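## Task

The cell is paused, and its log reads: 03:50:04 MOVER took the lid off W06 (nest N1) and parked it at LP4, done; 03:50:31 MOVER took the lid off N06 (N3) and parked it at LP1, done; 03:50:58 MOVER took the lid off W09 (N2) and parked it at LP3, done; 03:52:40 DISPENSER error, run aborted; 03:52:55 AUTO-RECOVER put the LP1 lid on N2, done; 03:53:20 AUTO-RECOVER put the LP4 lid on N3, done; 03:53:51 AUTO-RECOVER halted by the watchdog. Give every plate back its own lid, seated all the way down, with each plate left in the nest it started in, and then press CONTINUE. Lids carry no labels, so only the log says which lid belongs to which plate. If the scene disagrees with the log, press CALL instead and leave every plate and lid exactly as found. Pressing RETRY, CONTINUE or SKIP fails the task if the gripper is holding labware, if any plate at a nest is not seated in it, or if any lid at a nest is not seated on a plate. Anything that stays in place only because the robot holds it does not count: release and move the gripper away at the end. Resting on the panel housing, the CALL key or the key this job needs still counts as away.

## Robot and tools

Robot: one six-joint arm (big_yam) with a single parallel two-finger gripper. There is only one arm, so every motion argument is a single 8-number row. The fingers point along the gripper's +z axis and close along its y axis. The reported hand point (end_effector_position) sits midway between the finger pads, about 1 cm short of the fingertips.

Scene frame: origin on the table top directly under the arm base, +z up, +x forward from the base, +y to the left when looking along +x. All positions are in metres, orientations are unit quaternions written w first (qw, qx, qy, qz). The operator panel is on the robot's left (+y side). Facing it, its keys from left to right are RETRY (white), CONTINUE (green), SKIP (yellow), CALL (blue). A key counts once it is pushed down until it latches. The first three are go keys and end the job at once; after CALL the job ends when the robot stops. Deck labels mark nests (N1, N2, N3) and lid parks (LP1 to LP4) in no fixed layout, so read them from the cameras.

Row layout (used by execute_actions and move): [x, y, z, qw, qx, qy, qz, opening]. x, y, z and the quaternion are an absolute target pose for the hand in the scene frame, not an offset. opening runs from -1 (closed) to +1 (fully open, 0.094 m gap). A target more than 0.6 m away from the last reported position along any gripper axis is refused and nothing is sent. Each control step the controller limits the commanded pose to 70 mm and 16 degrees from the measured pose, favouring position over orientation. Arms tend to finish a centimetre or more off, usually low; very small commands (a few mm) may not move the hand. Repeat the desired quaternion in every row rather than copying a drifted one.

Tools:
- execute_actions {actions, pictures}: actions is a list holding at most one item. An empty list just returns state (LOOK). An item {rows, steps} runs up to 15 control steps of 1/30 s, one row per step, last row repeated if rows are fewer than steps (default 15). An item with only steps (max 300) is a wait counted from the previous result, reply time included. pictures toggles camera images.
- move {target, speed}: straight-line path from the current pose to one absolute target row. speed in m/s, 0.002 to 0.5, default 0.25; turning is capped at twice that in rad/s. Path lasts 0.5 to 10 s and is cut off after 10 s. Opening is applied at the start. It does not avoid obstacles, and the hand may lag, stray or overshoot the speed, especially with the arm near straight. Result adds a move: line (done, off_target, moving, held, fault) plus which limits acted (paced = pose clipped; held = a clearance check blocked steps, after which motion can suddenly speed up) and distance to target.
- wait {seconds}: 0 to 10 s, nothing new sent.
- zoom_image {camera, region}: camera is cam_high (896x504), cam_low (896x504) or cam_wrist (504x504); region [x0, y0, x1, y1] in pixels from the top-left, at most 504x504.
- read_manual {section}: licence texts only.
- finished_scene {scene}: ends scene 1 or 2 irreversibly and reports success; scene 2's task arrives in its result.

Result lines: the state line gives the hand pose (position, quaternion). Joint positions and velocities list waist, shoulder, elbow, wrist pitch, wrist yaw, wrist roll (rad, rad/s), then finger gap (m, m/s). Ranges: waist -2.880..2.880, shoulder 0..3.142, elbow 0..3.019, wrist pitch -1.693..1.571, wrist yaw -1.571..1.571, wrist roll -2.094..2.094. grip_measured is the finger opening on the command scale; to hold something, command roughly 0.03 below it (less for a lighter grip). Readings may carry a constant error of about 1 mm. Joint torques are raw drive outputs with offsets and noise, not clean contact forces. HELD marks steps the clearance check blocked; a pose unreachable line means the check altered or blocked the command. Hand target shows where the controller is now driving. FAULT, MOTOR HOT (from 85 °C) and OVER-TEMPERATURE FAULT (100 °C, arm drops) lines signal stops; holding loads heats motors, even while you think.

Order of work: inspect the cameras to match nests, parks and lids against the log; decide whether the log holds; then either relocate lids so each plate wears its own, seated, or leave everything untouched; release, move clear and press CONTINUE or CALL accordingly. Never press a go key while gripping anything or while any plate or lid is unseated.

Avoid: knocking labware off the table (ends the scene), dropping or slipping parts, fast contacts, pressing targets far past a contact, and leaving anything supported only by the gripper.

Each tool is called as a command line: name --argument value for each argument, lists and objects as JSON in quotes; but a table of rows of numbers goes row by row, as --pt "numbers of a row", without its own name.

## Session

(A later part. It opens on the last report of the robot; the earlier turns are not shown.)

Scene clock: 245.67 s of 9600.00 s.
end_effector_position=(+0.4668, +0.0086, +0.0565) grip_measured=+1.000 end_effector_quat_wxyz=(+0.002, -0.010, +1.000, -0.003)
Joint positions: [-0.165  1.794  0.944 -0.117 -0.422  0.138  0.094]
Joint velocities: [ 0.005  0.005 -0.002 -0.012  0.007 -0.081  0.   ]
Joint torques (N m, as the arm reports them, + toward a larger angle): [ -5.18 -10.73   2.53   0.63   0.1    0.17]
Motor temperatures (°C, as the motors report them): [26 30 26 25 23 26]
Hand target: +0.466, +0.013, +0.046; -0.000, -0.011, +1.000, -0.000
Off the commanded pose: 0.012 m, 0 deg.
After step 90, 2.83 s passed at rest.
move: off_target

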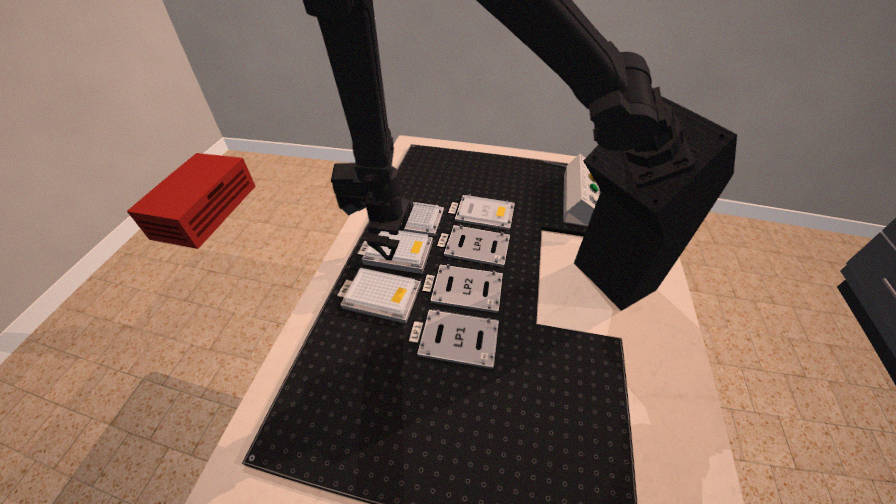

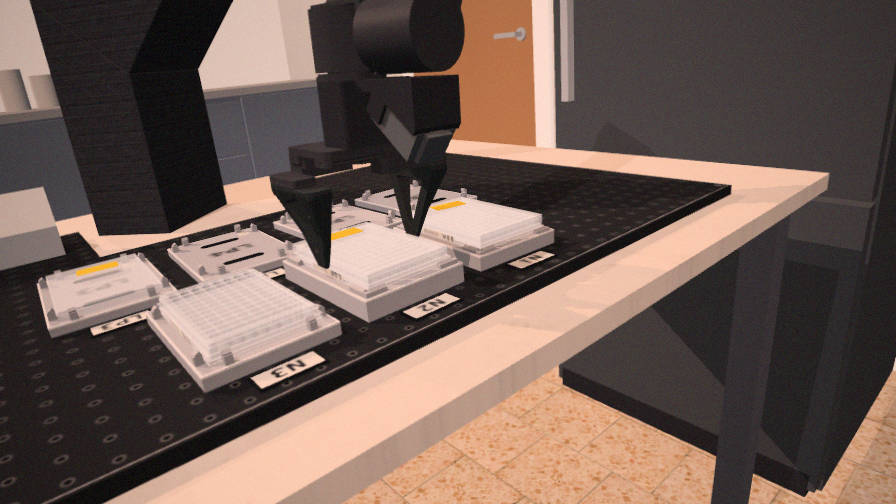

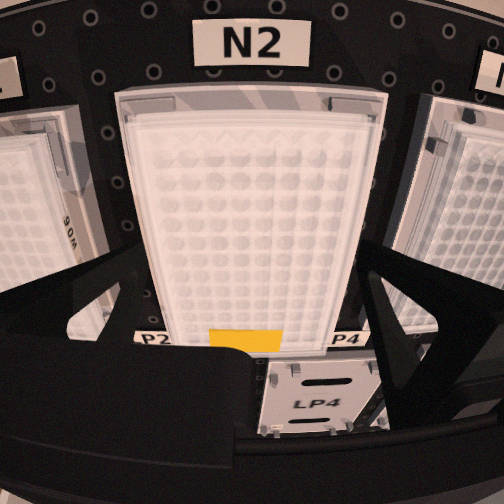

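execute_actions --actions '[{"rows": [[0.4665,0.0133,0.0475,0,-0.011,1,0,0.76]], "steps": 15}]' --pictures false

move --target '[0.468,0.0055,0.086,0,-0.010,1,0,0.76]' --speed 0.015

zoom_image --camera "cam_low" --region '[270, 180, 480, 330]'

Scene clock: 255.10 s of 9600.00 s.
end_effector_position=(+0.4668, +0.0086, +0.0565) grip_measured=+0.784 end_effector_quat_wxyz=(+0.002, -0.009, +1.000, -0.003)
Joint positions: [-0.165  1.794  0.944 -0.117 -0.422  0.139  0.084]
Joint velocities: [-0.005 -0.005 -0.007 -0.002  0.007 -0.066  0.001]
Joint torques (N m, as the arm reports them, + toward a larger angle): [ -4.53 -12.07   2.25   0.91   0.06   0.15]
Motor temperatures (°C, as the motors report them): [26 30 26 26 23 26]
Hand target: +0.466, +0.013, +0.048; -0.000, -0.011, +1.000, +0.000
Off the commanded pose: 0.010 m, 0 deg.
Steps of this call (steps 1 to 90: nothing new was sent; then 5.93 s passed at rest; steps 91 to 105: all 15 steps of this action). Readings (end_effector_position):
91: (+0.4668, +0.0086, +0.0565)
92: (+0.4668, +0.0086, +0.0565)
94: (+0.4668, +0.0086, +0.0565)
98: (+0.4668, +0.0086, +0.0565)
105: the state above

Scene clock: 257.57 s of 9600.00 s.
end_effector_position=(+0.4664, +0.0087, +0.0771) grip_measured=+0.784 end_effector_quat_wxyz=(-0.003, -0.010, +1.000, +0.002)
Joint positions: [-0.188  1.743  0.929 -0.171 -0.446  0.113  0.084]
Joint velocities: [-0.015 -0.015 -0.012  0.002  0.007  0.037 -0.001]
Joint torques (N m, as the arm reports them, + toward a larger angle): [ -6.21 -14.78   0.77  -0.03  -0.12  -0.07]
Motor temperatures (°C, as the motors report them): [26 30 26 25 23 26]
Hand target: +0.468, +0.005, +0.086; +0.000, -0.010, +1.000, -0.000
Off the commanded pose: 0.010 m, 0 deg.
move: done

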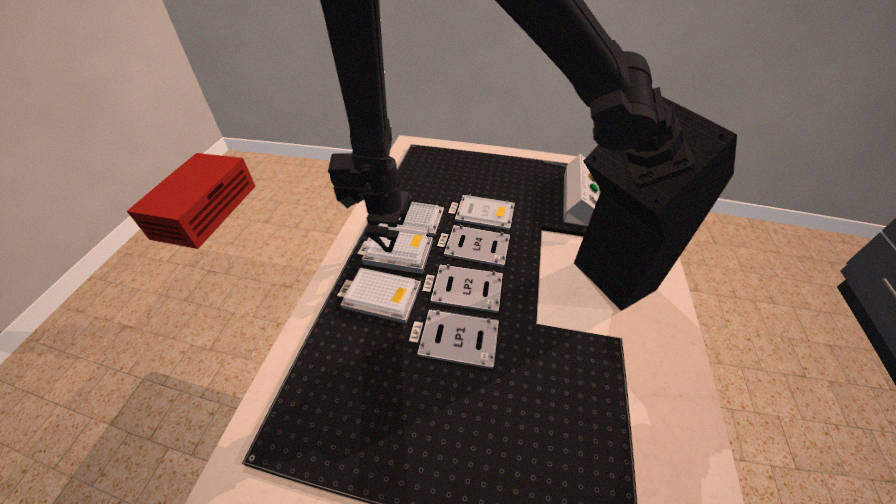

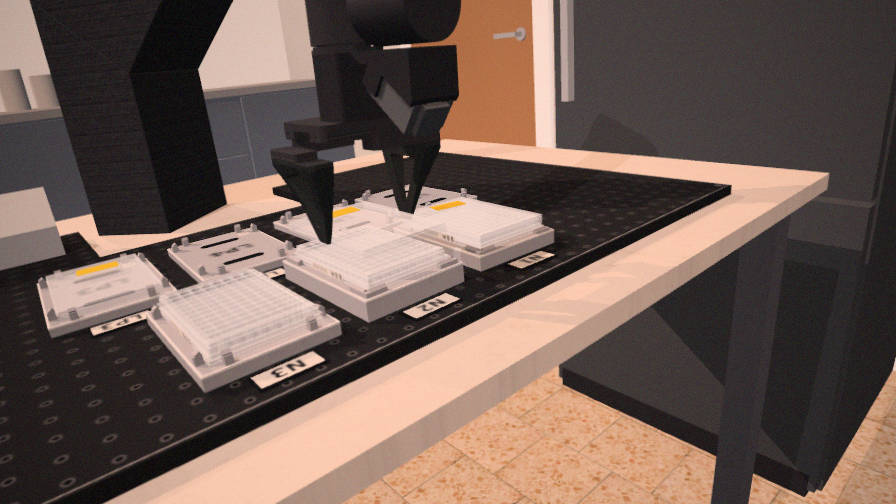

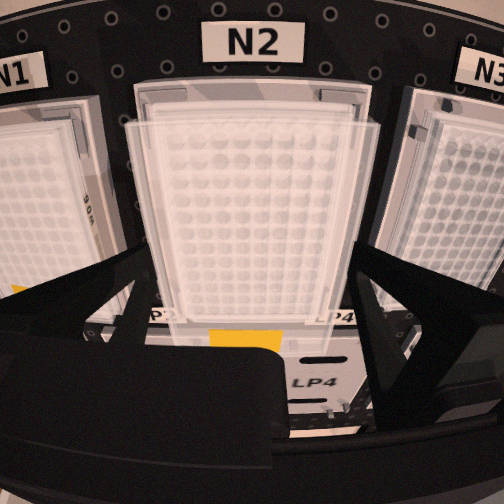

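Region (270, 180, 480, 330) of cam_low's 896x504 image, scaled by 2.400, with more detail than that image has; it fills the top 360 rows of this view, and the rest is white.

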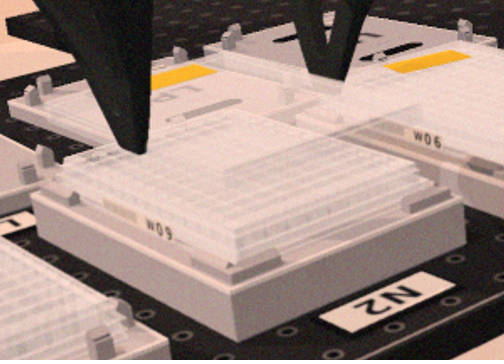

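move --target '[0.468,-0.127,0.10,0,-0.005,1,0,0.76]' --speed 0.08

move --target '[0.471,-0.1155,0.057,0,-0.005,1,0,0.76]' --speed 0.025

zoom_image --camera "cam_wrist" --region '[110, 60, 395, 345]'

Scene clock: 275.67 s of 9600.00 s.
end_effector_position=(+0.4710, -0.1206, +0.1030) grip_measured=+0.784 end_effector_quat_wxyz=(+0.005, -0.006, +1.000, -0.002)
Joint positions: [-0.454  1.862  1.    -0.234 -0.575 -0.134  0.084]
Joint velocities: [-0.005 -0.005  0.002  0.007  0.051 -0.066 -0.002]
Joint torques (N m, as the arm reports them, + toward a larger angle): [ -8.04 -10.54   4.07  -0.04  -0.14  -0.12]
Motor temperatures (°C, as the motors report them): [27 31 26 25 22 26]
Hand target: +0.470, -0.128, +0.099; +0.001, -0.006, +1.000, -0.002
Off the commanded pose: 0.008 m, 1 deg.
After step 90, 13.03 s passed at rest.
move: done

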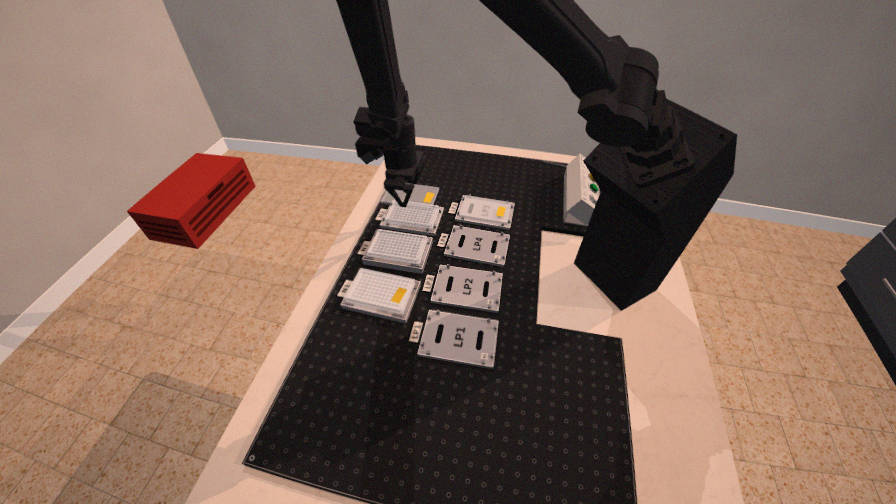

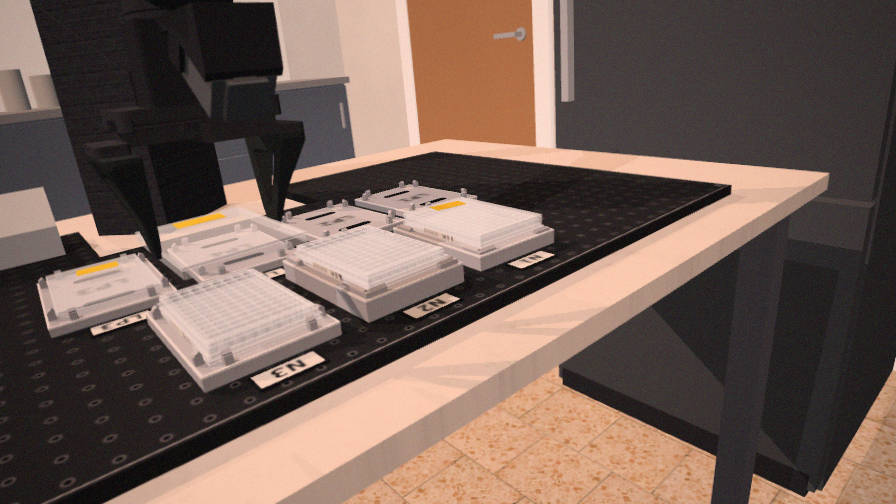

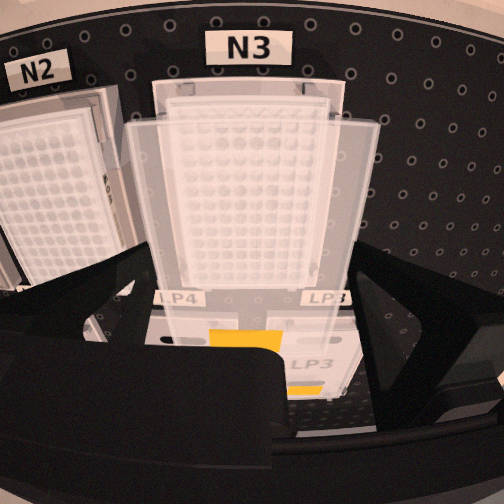

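Scene clock: 277.77 s of 9600.00 s.
end_effector_position=(+0.4698, -0.1185, +0.0682) grip_measured=+0.784 end_effector_quat_wxyz=(+0.002, -0.003, +1.000, -0.002)
Joint positions: [-0.412  1.938  1.029 -0.172 -0.552 -0.087  0.084]
Joint velocities: [-0.005 -0.015 -0.007  0.002  0.066  0.051 -0.   ]
Joint torques (N m, as the arm reports them, + toward a larger angle): [ -6.41 -10.61   3.17   0.85   0.07   0.2 ]
Motor temperatures (°C, as the motors report them): [27 31 26 25 22 26]
Hand target: +0.471, -0.115, +0.057; -0.000, -0.005, +1.000, +0.000
Off the commanded pose: 0.012 m, 0 deg.
move: off_target

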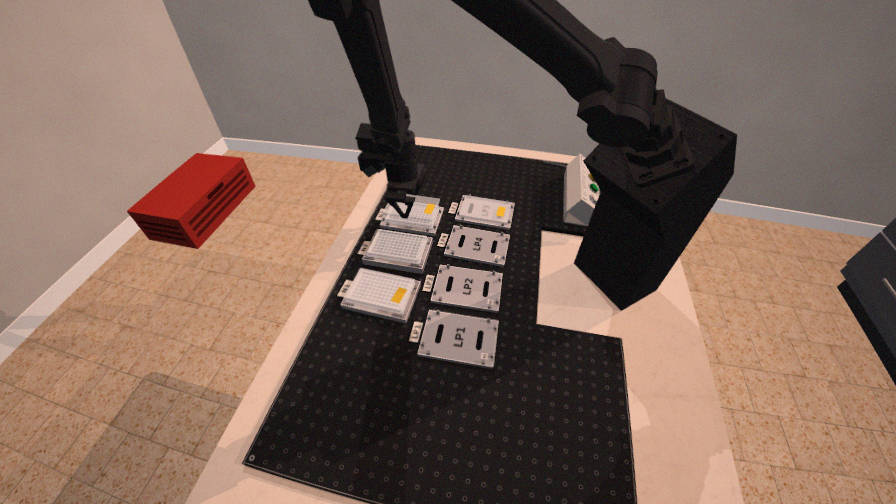

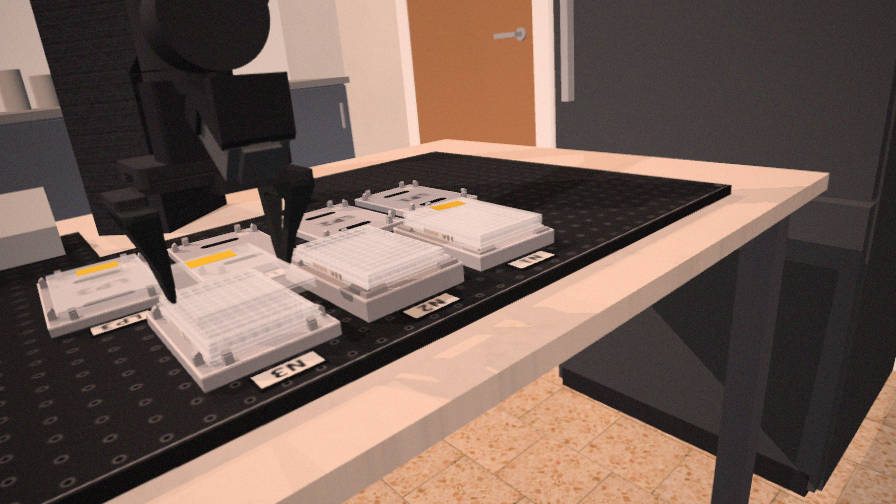

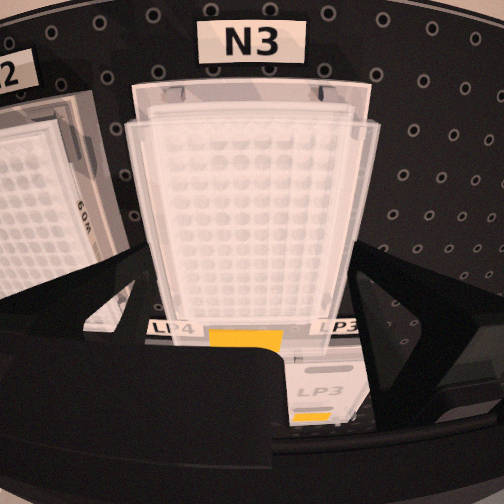

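Region (110, 60, 395, 345) of cam_wrist's 504x504 image, scaled by 1.768, with more detail than that image has.

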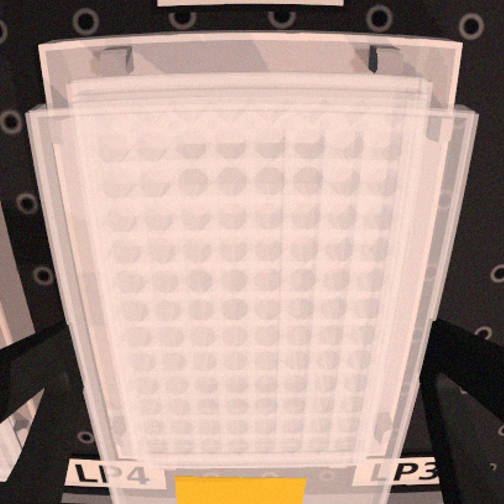

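move --target '[0.4703,-0.1147,0.047,0,-0.010,1,0,0.76]' --speed 0.012

zoom_image --camera "cam_wrist" --region '[110, 60, 395, 345]'

Scene clock: 287.67 s of 9600.00 s.
end_effector_position=(+0.4706, -0.1185, +0.0593) grip_measured=+0.784 end_effector_quat_wxyz=(+0.003, -0.008, +1.000, -0.003)
Joint positions: [-0.402  1.958  1.038 -0.151 -0.546 -0.085  0.084]
Joint velocities: [-0.005 -0.015 -0.007 -0.017  0.007  0.022 -0.001]
Joint torques (N m, as the arm reports them, + toward a larger angle): [ -6.95 -10.8    2.83   0.92   0.12   0.12]
Motor temperatures (°C, as the motors report them): [27 31 26 25 22 26]
Hand target: +0.470, -0.114, +0.047; +0.000, -0.010, +1.000, -0.000
Off the commanded pose: 0.013 m, 1 deg.
After step 90, 4.87 s passed at rest.
move: off_target

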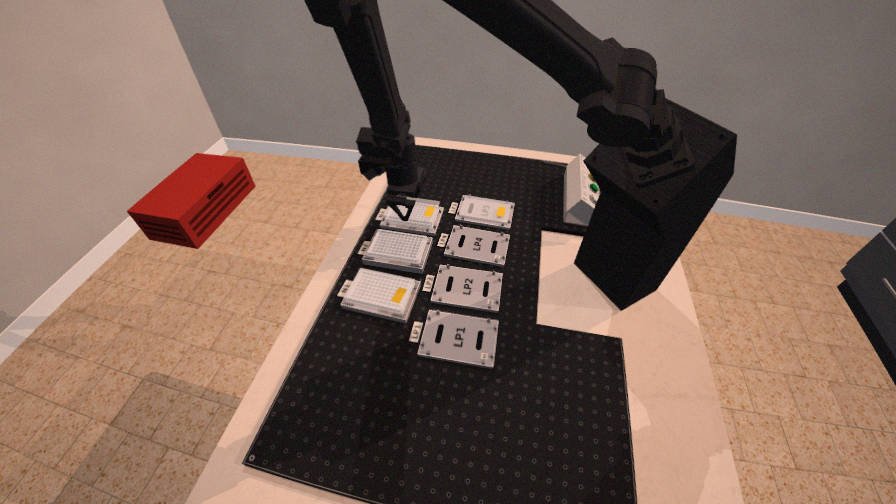

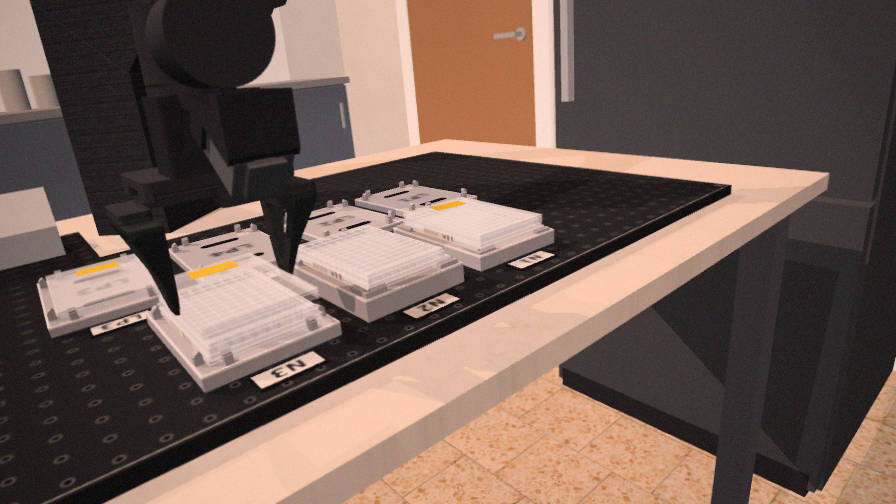

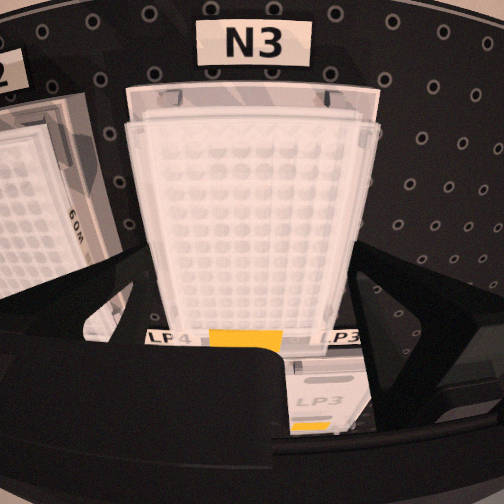

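Region (110, 60, 395, 345) of cam_wrist's 504x504 image, scaled by 1.768, with more detail than that image has.

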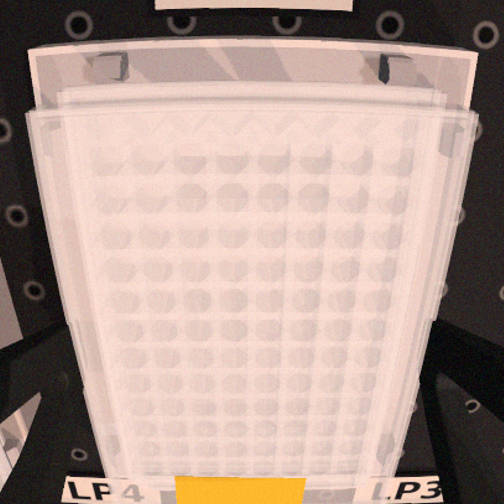

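move --target '[0.4695,-0.1143,0.036,0,-0.010,1,0,0.76]' --speed 0.01

zoom_image --camera "cam_low" --region '[120, 240, 350, 390]'

Scene clock: 297.90 s of 9600.00 s.
end_effector_position=(+0.4704, -0.1180, +0.0486) grip_measured=+0.784 end_effector_quat_wxyz=(+0.003, -0.008, +1.000, -0.003)
Joint positions: [-0.389  1.982  1.048 -0.131 -0.541 -0.073  0.084]
Joint velocities: [ 0.005 -0.005 -0.012 -0.017 -0.037 -0.007  0.   ]
Joint torques (N m, as the arm reports them, + toward a larger angle): [ -6.27 -10.77   2.78   0.73   0.06   0.2 ]
Motor temperatures (°C, as the motors report them): [27 30 26 25 22 26]
Hand target: +0.469, -0.114, +0.036; -0.000, -0.010, +1.000, +0.000
Off the commanded pose: 0.013 m, 1 deg.
After step 90, 4.63 s passed at rest.
move: off_target

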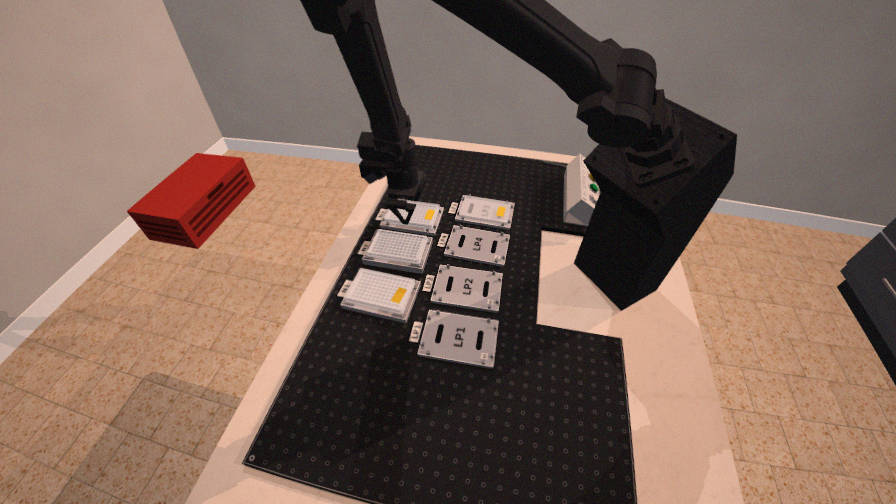

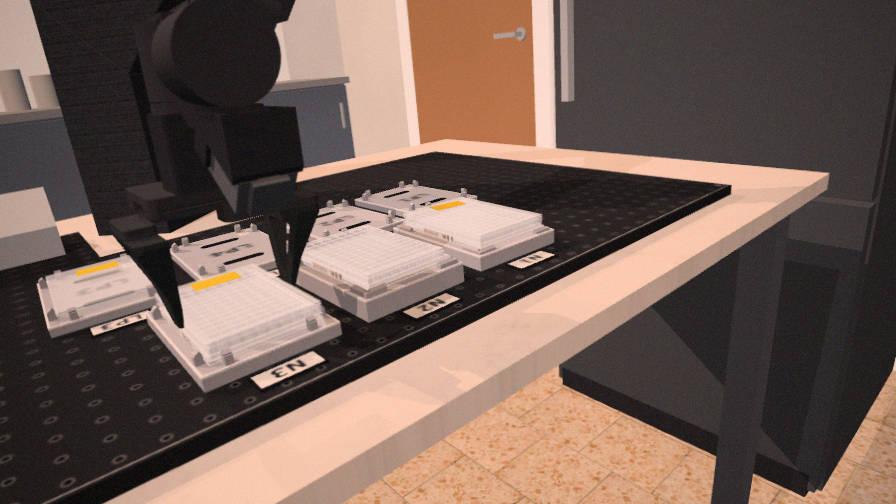

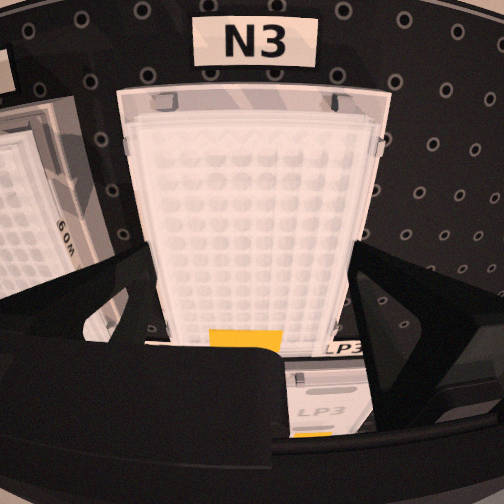

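Region (120, 240, 350, 390) of cam_low's 896x504 image, scaled by 2.191, with more detail than that image has; it fills the top 329 rows of this view, and the rest is white.

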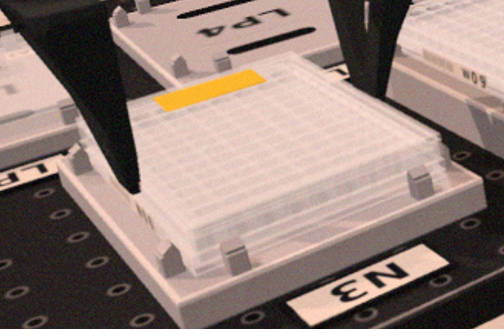

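Seated. Release, lift, and go to LP3.

execute_actions --actions '[{"rows": [[0.4695,-0.1143,0.040,0,-0.010,1,0,1]], "steps": 15}]' --pictures false

move --target '[0.471,-0.121,0.095,0,-0.008,1,0,1]' --speed 0.04

move --target '[0.272,-0.175,0.09,0,0,1,0,1]' --speed 0.12

zoom_image --camera "cam_low" --region '[120, 240, 350, 390]'

Scene clock: 309.70 s of 9600.00 s.
end_effector_position=(+0.4704, -0.1180, +0.0486) grip_measured=+1.000 end_effector_quat_wxyz=(+0.003, -0.008, +1.000, -0.003)
Joint positions: [-0.389  1.982  1.048 -0.131 -0.54  -0.073  0.094]
Joint velocities: [-0.015 -0.015 -0.007  0.002  0.007 -0.007  0.   ]
Joint torques (N m, as the arm reports them, + toward a larger angle): [ -7.3  -11.44   2.23   0.48  -0.04   0.14]
Motor temperatures (°C, as the motors report them): [27 30 26 25 22 26]
Hand target: +0.469, -0.114, +0.040; -0.000, -0.010, +1.000, -0.000
Off the commanded pose: 0.009 m, 1 deg.
Steps of this call (steps 1 to 90: nothing new was sent; then 8.30 s passed at rest; steps 91 to 105: all 15 steps of this action). Readings (end_effector_position):
91: (+0.4704, -0.1180, +0.0486)
92: (+0.4704, -0.1180, +0.0486)
94: (+0.4704, -0.1180, +0.0486)
98: (+0.4704, -0.1180, +0.0486)
105: the state above

Scene clock: 311.43 s of 9600.00 s.
end_effector_position=(+0.4704, -0.1190, +0.0865) grip_measured=+1.000 end_effector_quat_wxyz=(-0.002, -0.008, +1.000, +0.001)
Joint positions: [-0.434  1.9    1.022 -0.225 -0.57  -0.126  0.094]
Joint velocities: [-0.005 -0.005 -0.012 -0.012 -0.037 -0.022  0.   ]
Joint torques (N m, as the arm reports them, + toward a larger angle): [ -8.55 -14.24   1.25  -0.1   -0.19  -0.08]
Motor temperatures (°C, as the motors report them): [27 31 26 25 22 26]
Hand target: +0.471, -0.122, +0.095; +0.000, -0.008, +1.000, -0.000
Off the commanded pose: 0.009 m, 0 deg.
move: done

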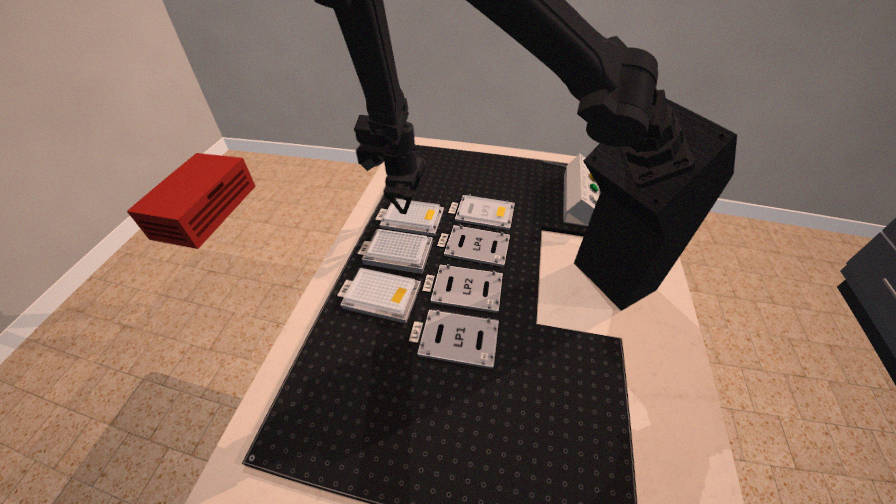

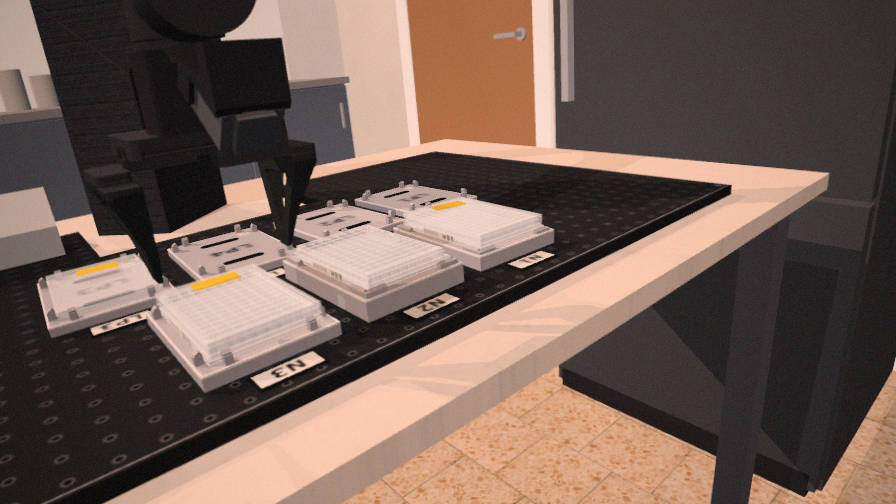

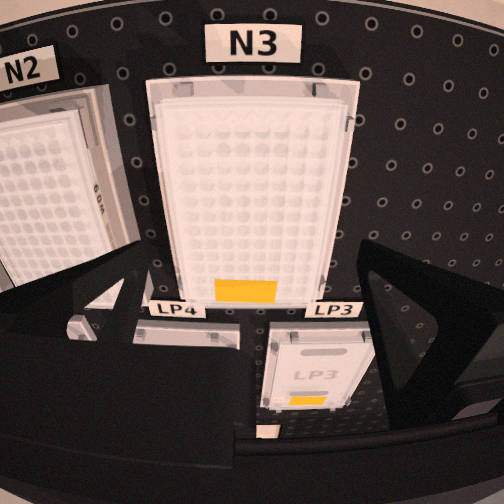

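Scene clock: 313.60 s of 9600.00 s.
end_effector_position=(+0.2793, -0.1773, +0.0887) grip_measured=+1.000 end_effector_quat_wxyz=(+0.000, -0.000, +1.000, -0.001)
Joint positions: [-0.628  2.057  0.65   0.187 -0.644 -0.323  0.094]
Joint velocities: [-0.015 -0.005 -0.007  0.012  0.022  0.037  0.   ]
Joint torques (N m, as the arm reports them, + toward a larger angle): [-7.82 -6.91 -2.02  0.86 -0.16 -0.11]
Motor temperatures (°C, as the motors report them): [27 30 26 25 22 26]
Hand target: +0.273, -0.180, +0.088; +0.000, -0.000, +1.000, -0.001
Off the commanded pose: 0.008 m, 0 deg.
move: done

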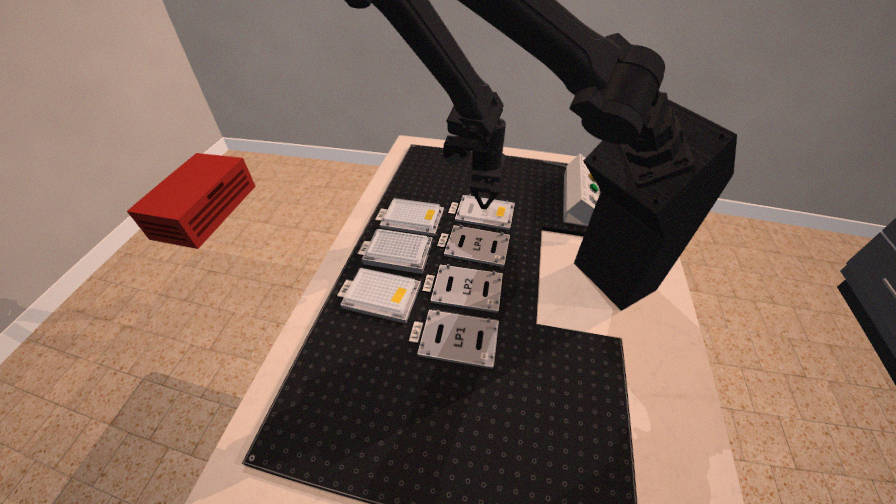

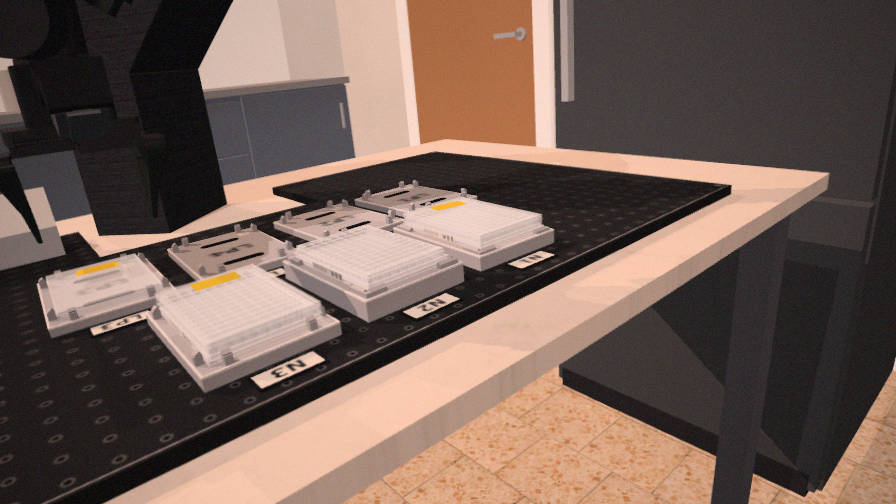

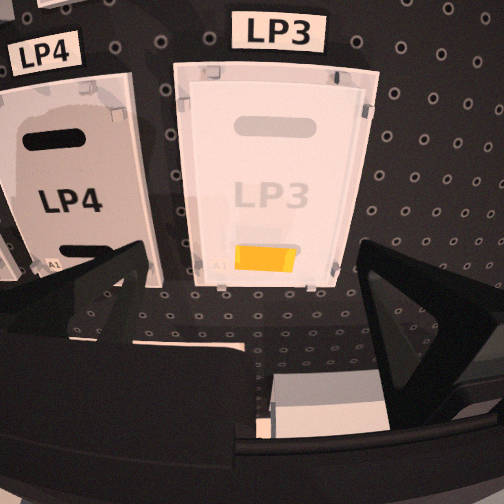

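Region (120, 240, 350, 390) of cam_low's 896x504 image, scaled by 2.191, with more detail than that image has; it fills the top 329 rows of this view, and the rest is white.

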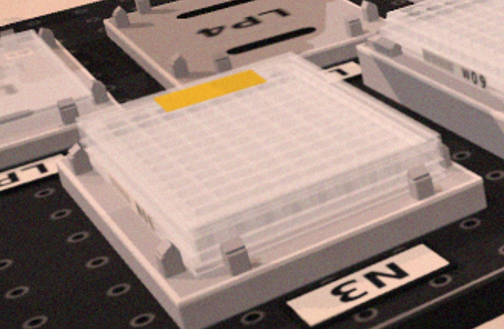

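move --target '[0.285,-0.185,0.055,0,0.012,1,0,1]' --speed 0.03

zoom_image --camera "cam_wrist" --region '[110, 60, 395, 345]'

Scene clock: 327.20 s of 9600.00 s.
end_effector_position=(+0.2874, -0.1878, +0.0633) grip_measured=+1.000 end_effector_quat_wxyz=(+0.004, +0.013, +1.000, -0.003)
Joint positions: [-0.602  2.135  0.708  0.234 -0.633 -0.261  0.094]
Joint velocities: [-0.005 -0.005 -0.007 -0.007 -0.022 -0.037  0.   ]
Joint torques (N m, as the arm reports them, + toward a larger angle): [-5.86 -6.94 -0.89  0.99  0.05  0.17]
Motor temperatures (°C, as the motors report them): [27 30 26 25 22 26]
Hand target: +0.285, -0.185, +0.055; -0.000, +0.012, +1.000, +0.000
Off the commanded pose: 0.009 m, 1 deg.
After step 90, 9.17 s passed at rest.
move: done

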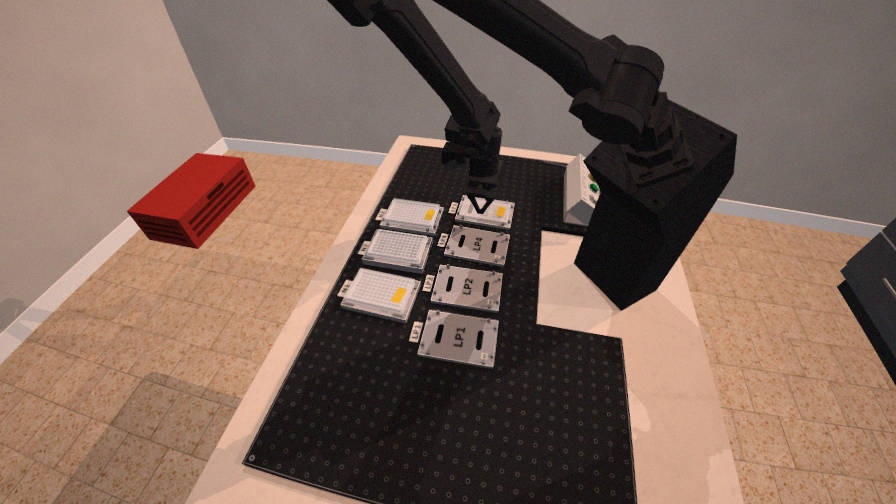

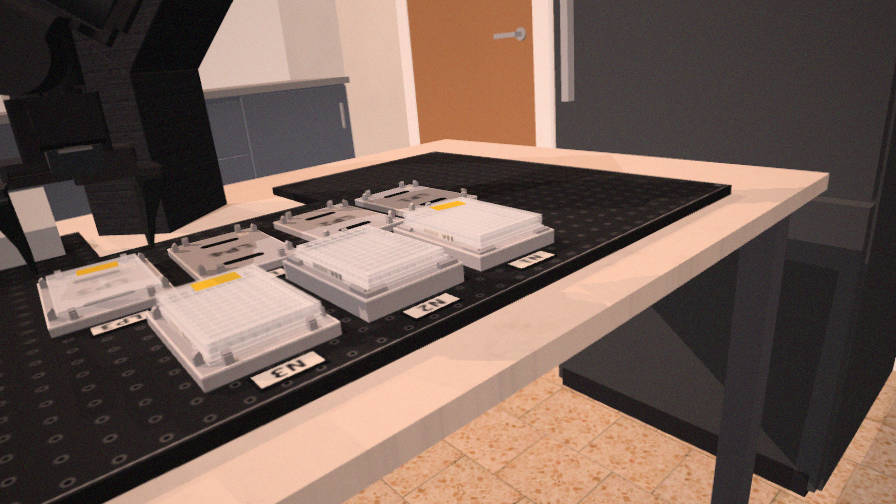

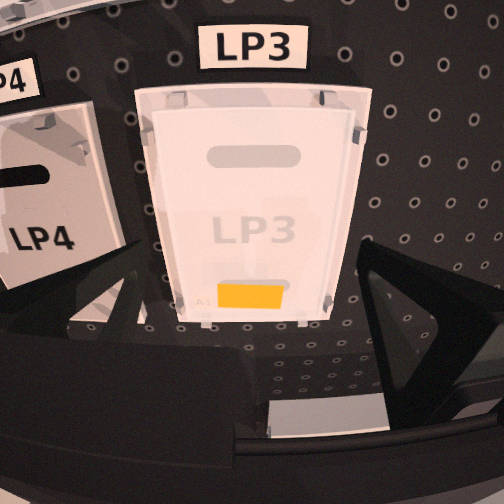

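Region (110, 60, 395, 345) of cam_wrist's 504x504 image, scaled by 1.768, with more detail than that image has.

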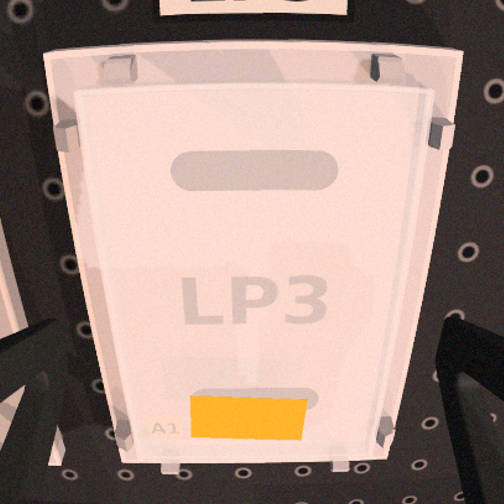

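move --target '[0.2835,-0.1855,0.035,0,0.012,1,0,1]' --speed 0.015

zoom_image --camera "cam_low" --region '[0, 200, 200, 345]'

Scene clock: 341.87 s of 9600.00 s.
end_effector_position=(+0.2861, -0.1885, +0.0436) grip_measured=+1.000 end_effector_quat_wxyz=(+0.004, +0.013, +1.000, -0.003)
Joint positions: [-0.573  2.19   0.733  0.285 -0.621 -0.226  0.094]
Joint velocities: [ 0.005 -0.015 -0.012  0.007 -0.022 -0.081  0.   ]
Joint torques (N m, as the arm reports them, + toward a larger angle): [-6.84 -7.09 -1.38  0.85  0.07  0.17]
Motor temperatures (°C, as the motors report them): [27 30 26 26 22 26]
Hand target: +0.284, -0.185, +0.035; -0.000, +0.012, +1.000, +0.000
Off the commanded pose: 0.010 m, 1 deg.
After step 90, 9.53 s passed at rest.
move: done

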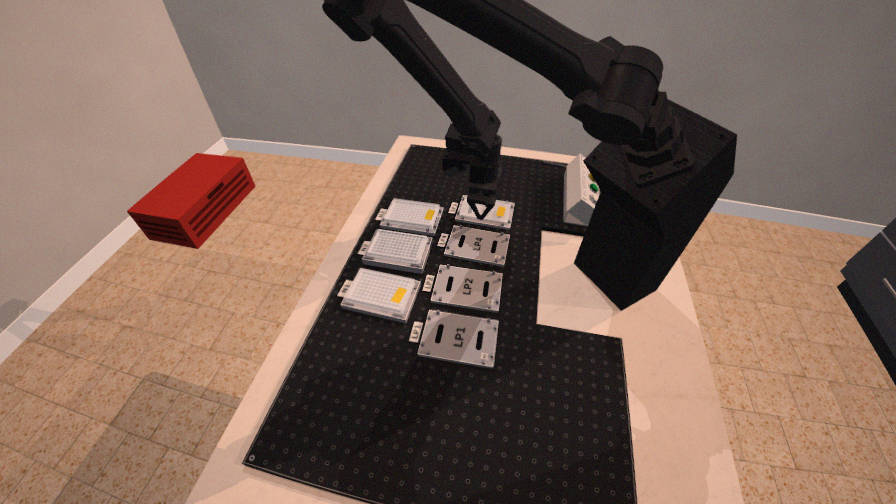

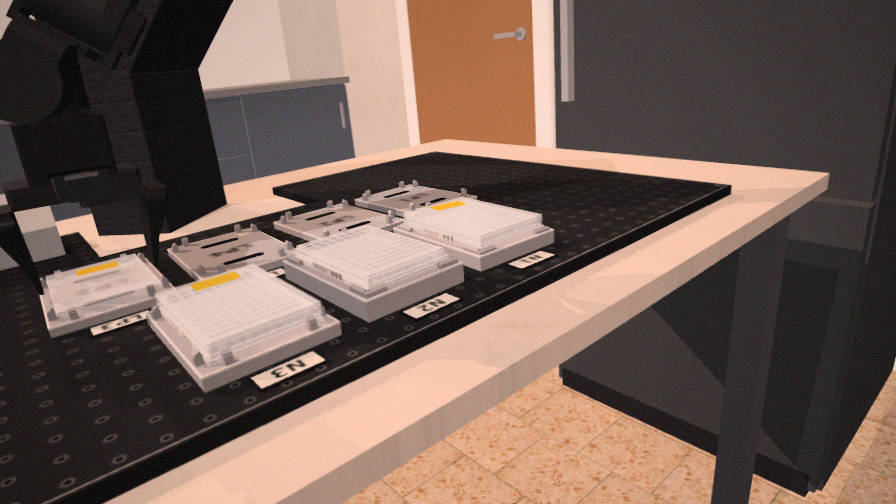

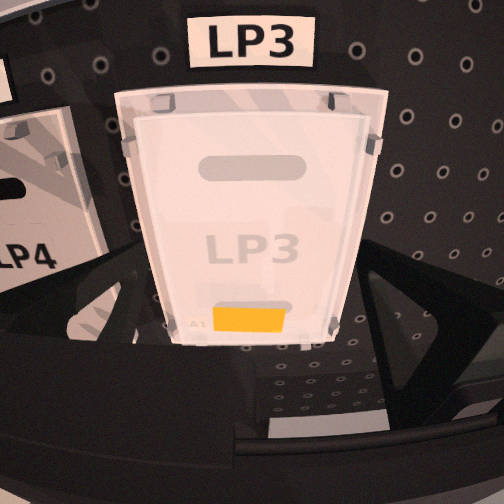

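Region (0, 200, 200, 345) of cam_low's 896x504 image, scaled by 2.520, with more detail than that image has; it fills the top 365 rows of this view, and the rest is white.

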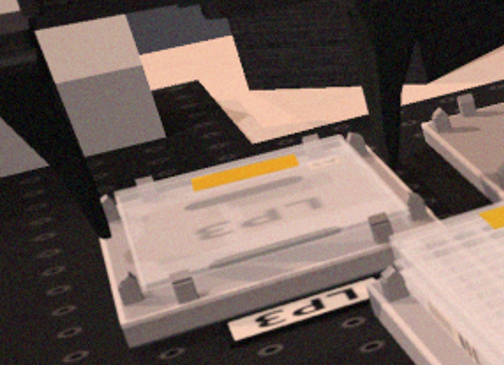

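move --target '[0.2835,-0.1853,0.0258,0,0.012,1,0,1]' --speed 0.01

zoom_image --camera "cam_low" --region '[0, 200, 200, 345]'

Scene clock: 358.23 s of 9600.00 s.
end_effector_position=(+0.2866, -0.1887, +0.0347) grip_measured=+1.000 end_effector_quat_wxyz=(+0.004, +0.013, +1.000, -0.003)
Joint positions: [-0.558  2.213  0.747  0.305 -0.616 -0.21   0.094]
Joint velocities: [ 0.005 -0.015  0.002 -0.002 -0.051 -0.051  0.   ]
Joint torques (N m, as the arm reports them, + toward a larger angle): [-5.98 -6.83 -1.45  0.8   0.08  0.12]
Motor temperatures (°C, as the motors report them): [27 30 26 26 22 26]
Hand target: +0.284, -0.185, +0.026; -0.000, +0.012, +1.000, +0.000
Off the commanded pose: 0.010 m, 1 deg.
After step 90, 11.30 s passed at rest.
move: done

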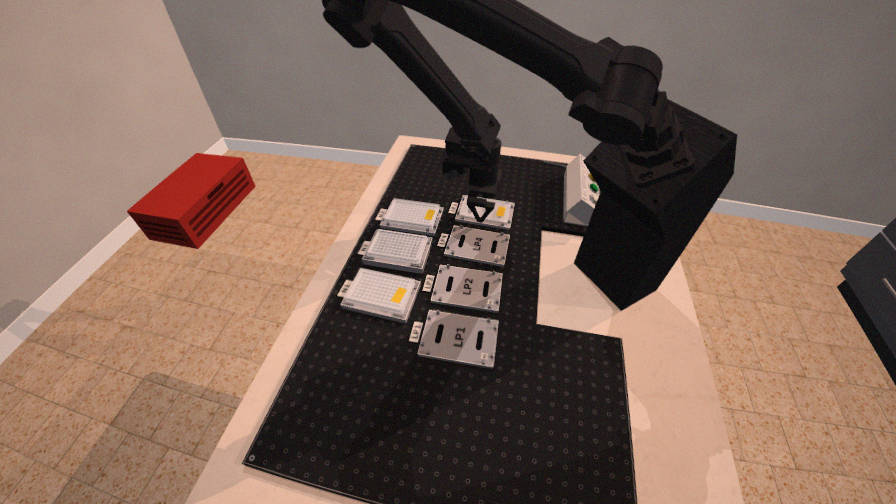

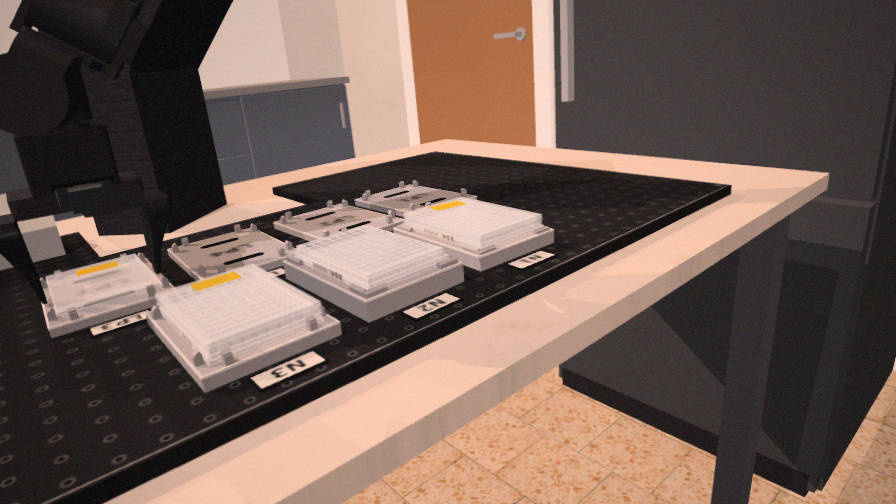

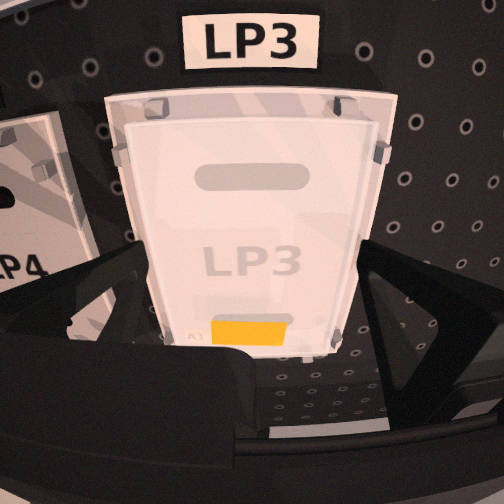

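Region (0, 200, 200, 345) of cam_low's 896x504 image, scaled by 2.520, with more detail than that image has; it fills the top 365 rows of this view, and the rest is white.

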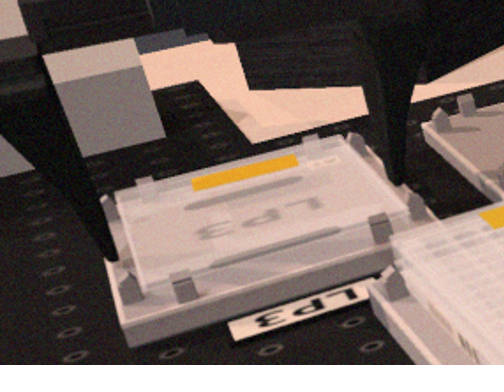

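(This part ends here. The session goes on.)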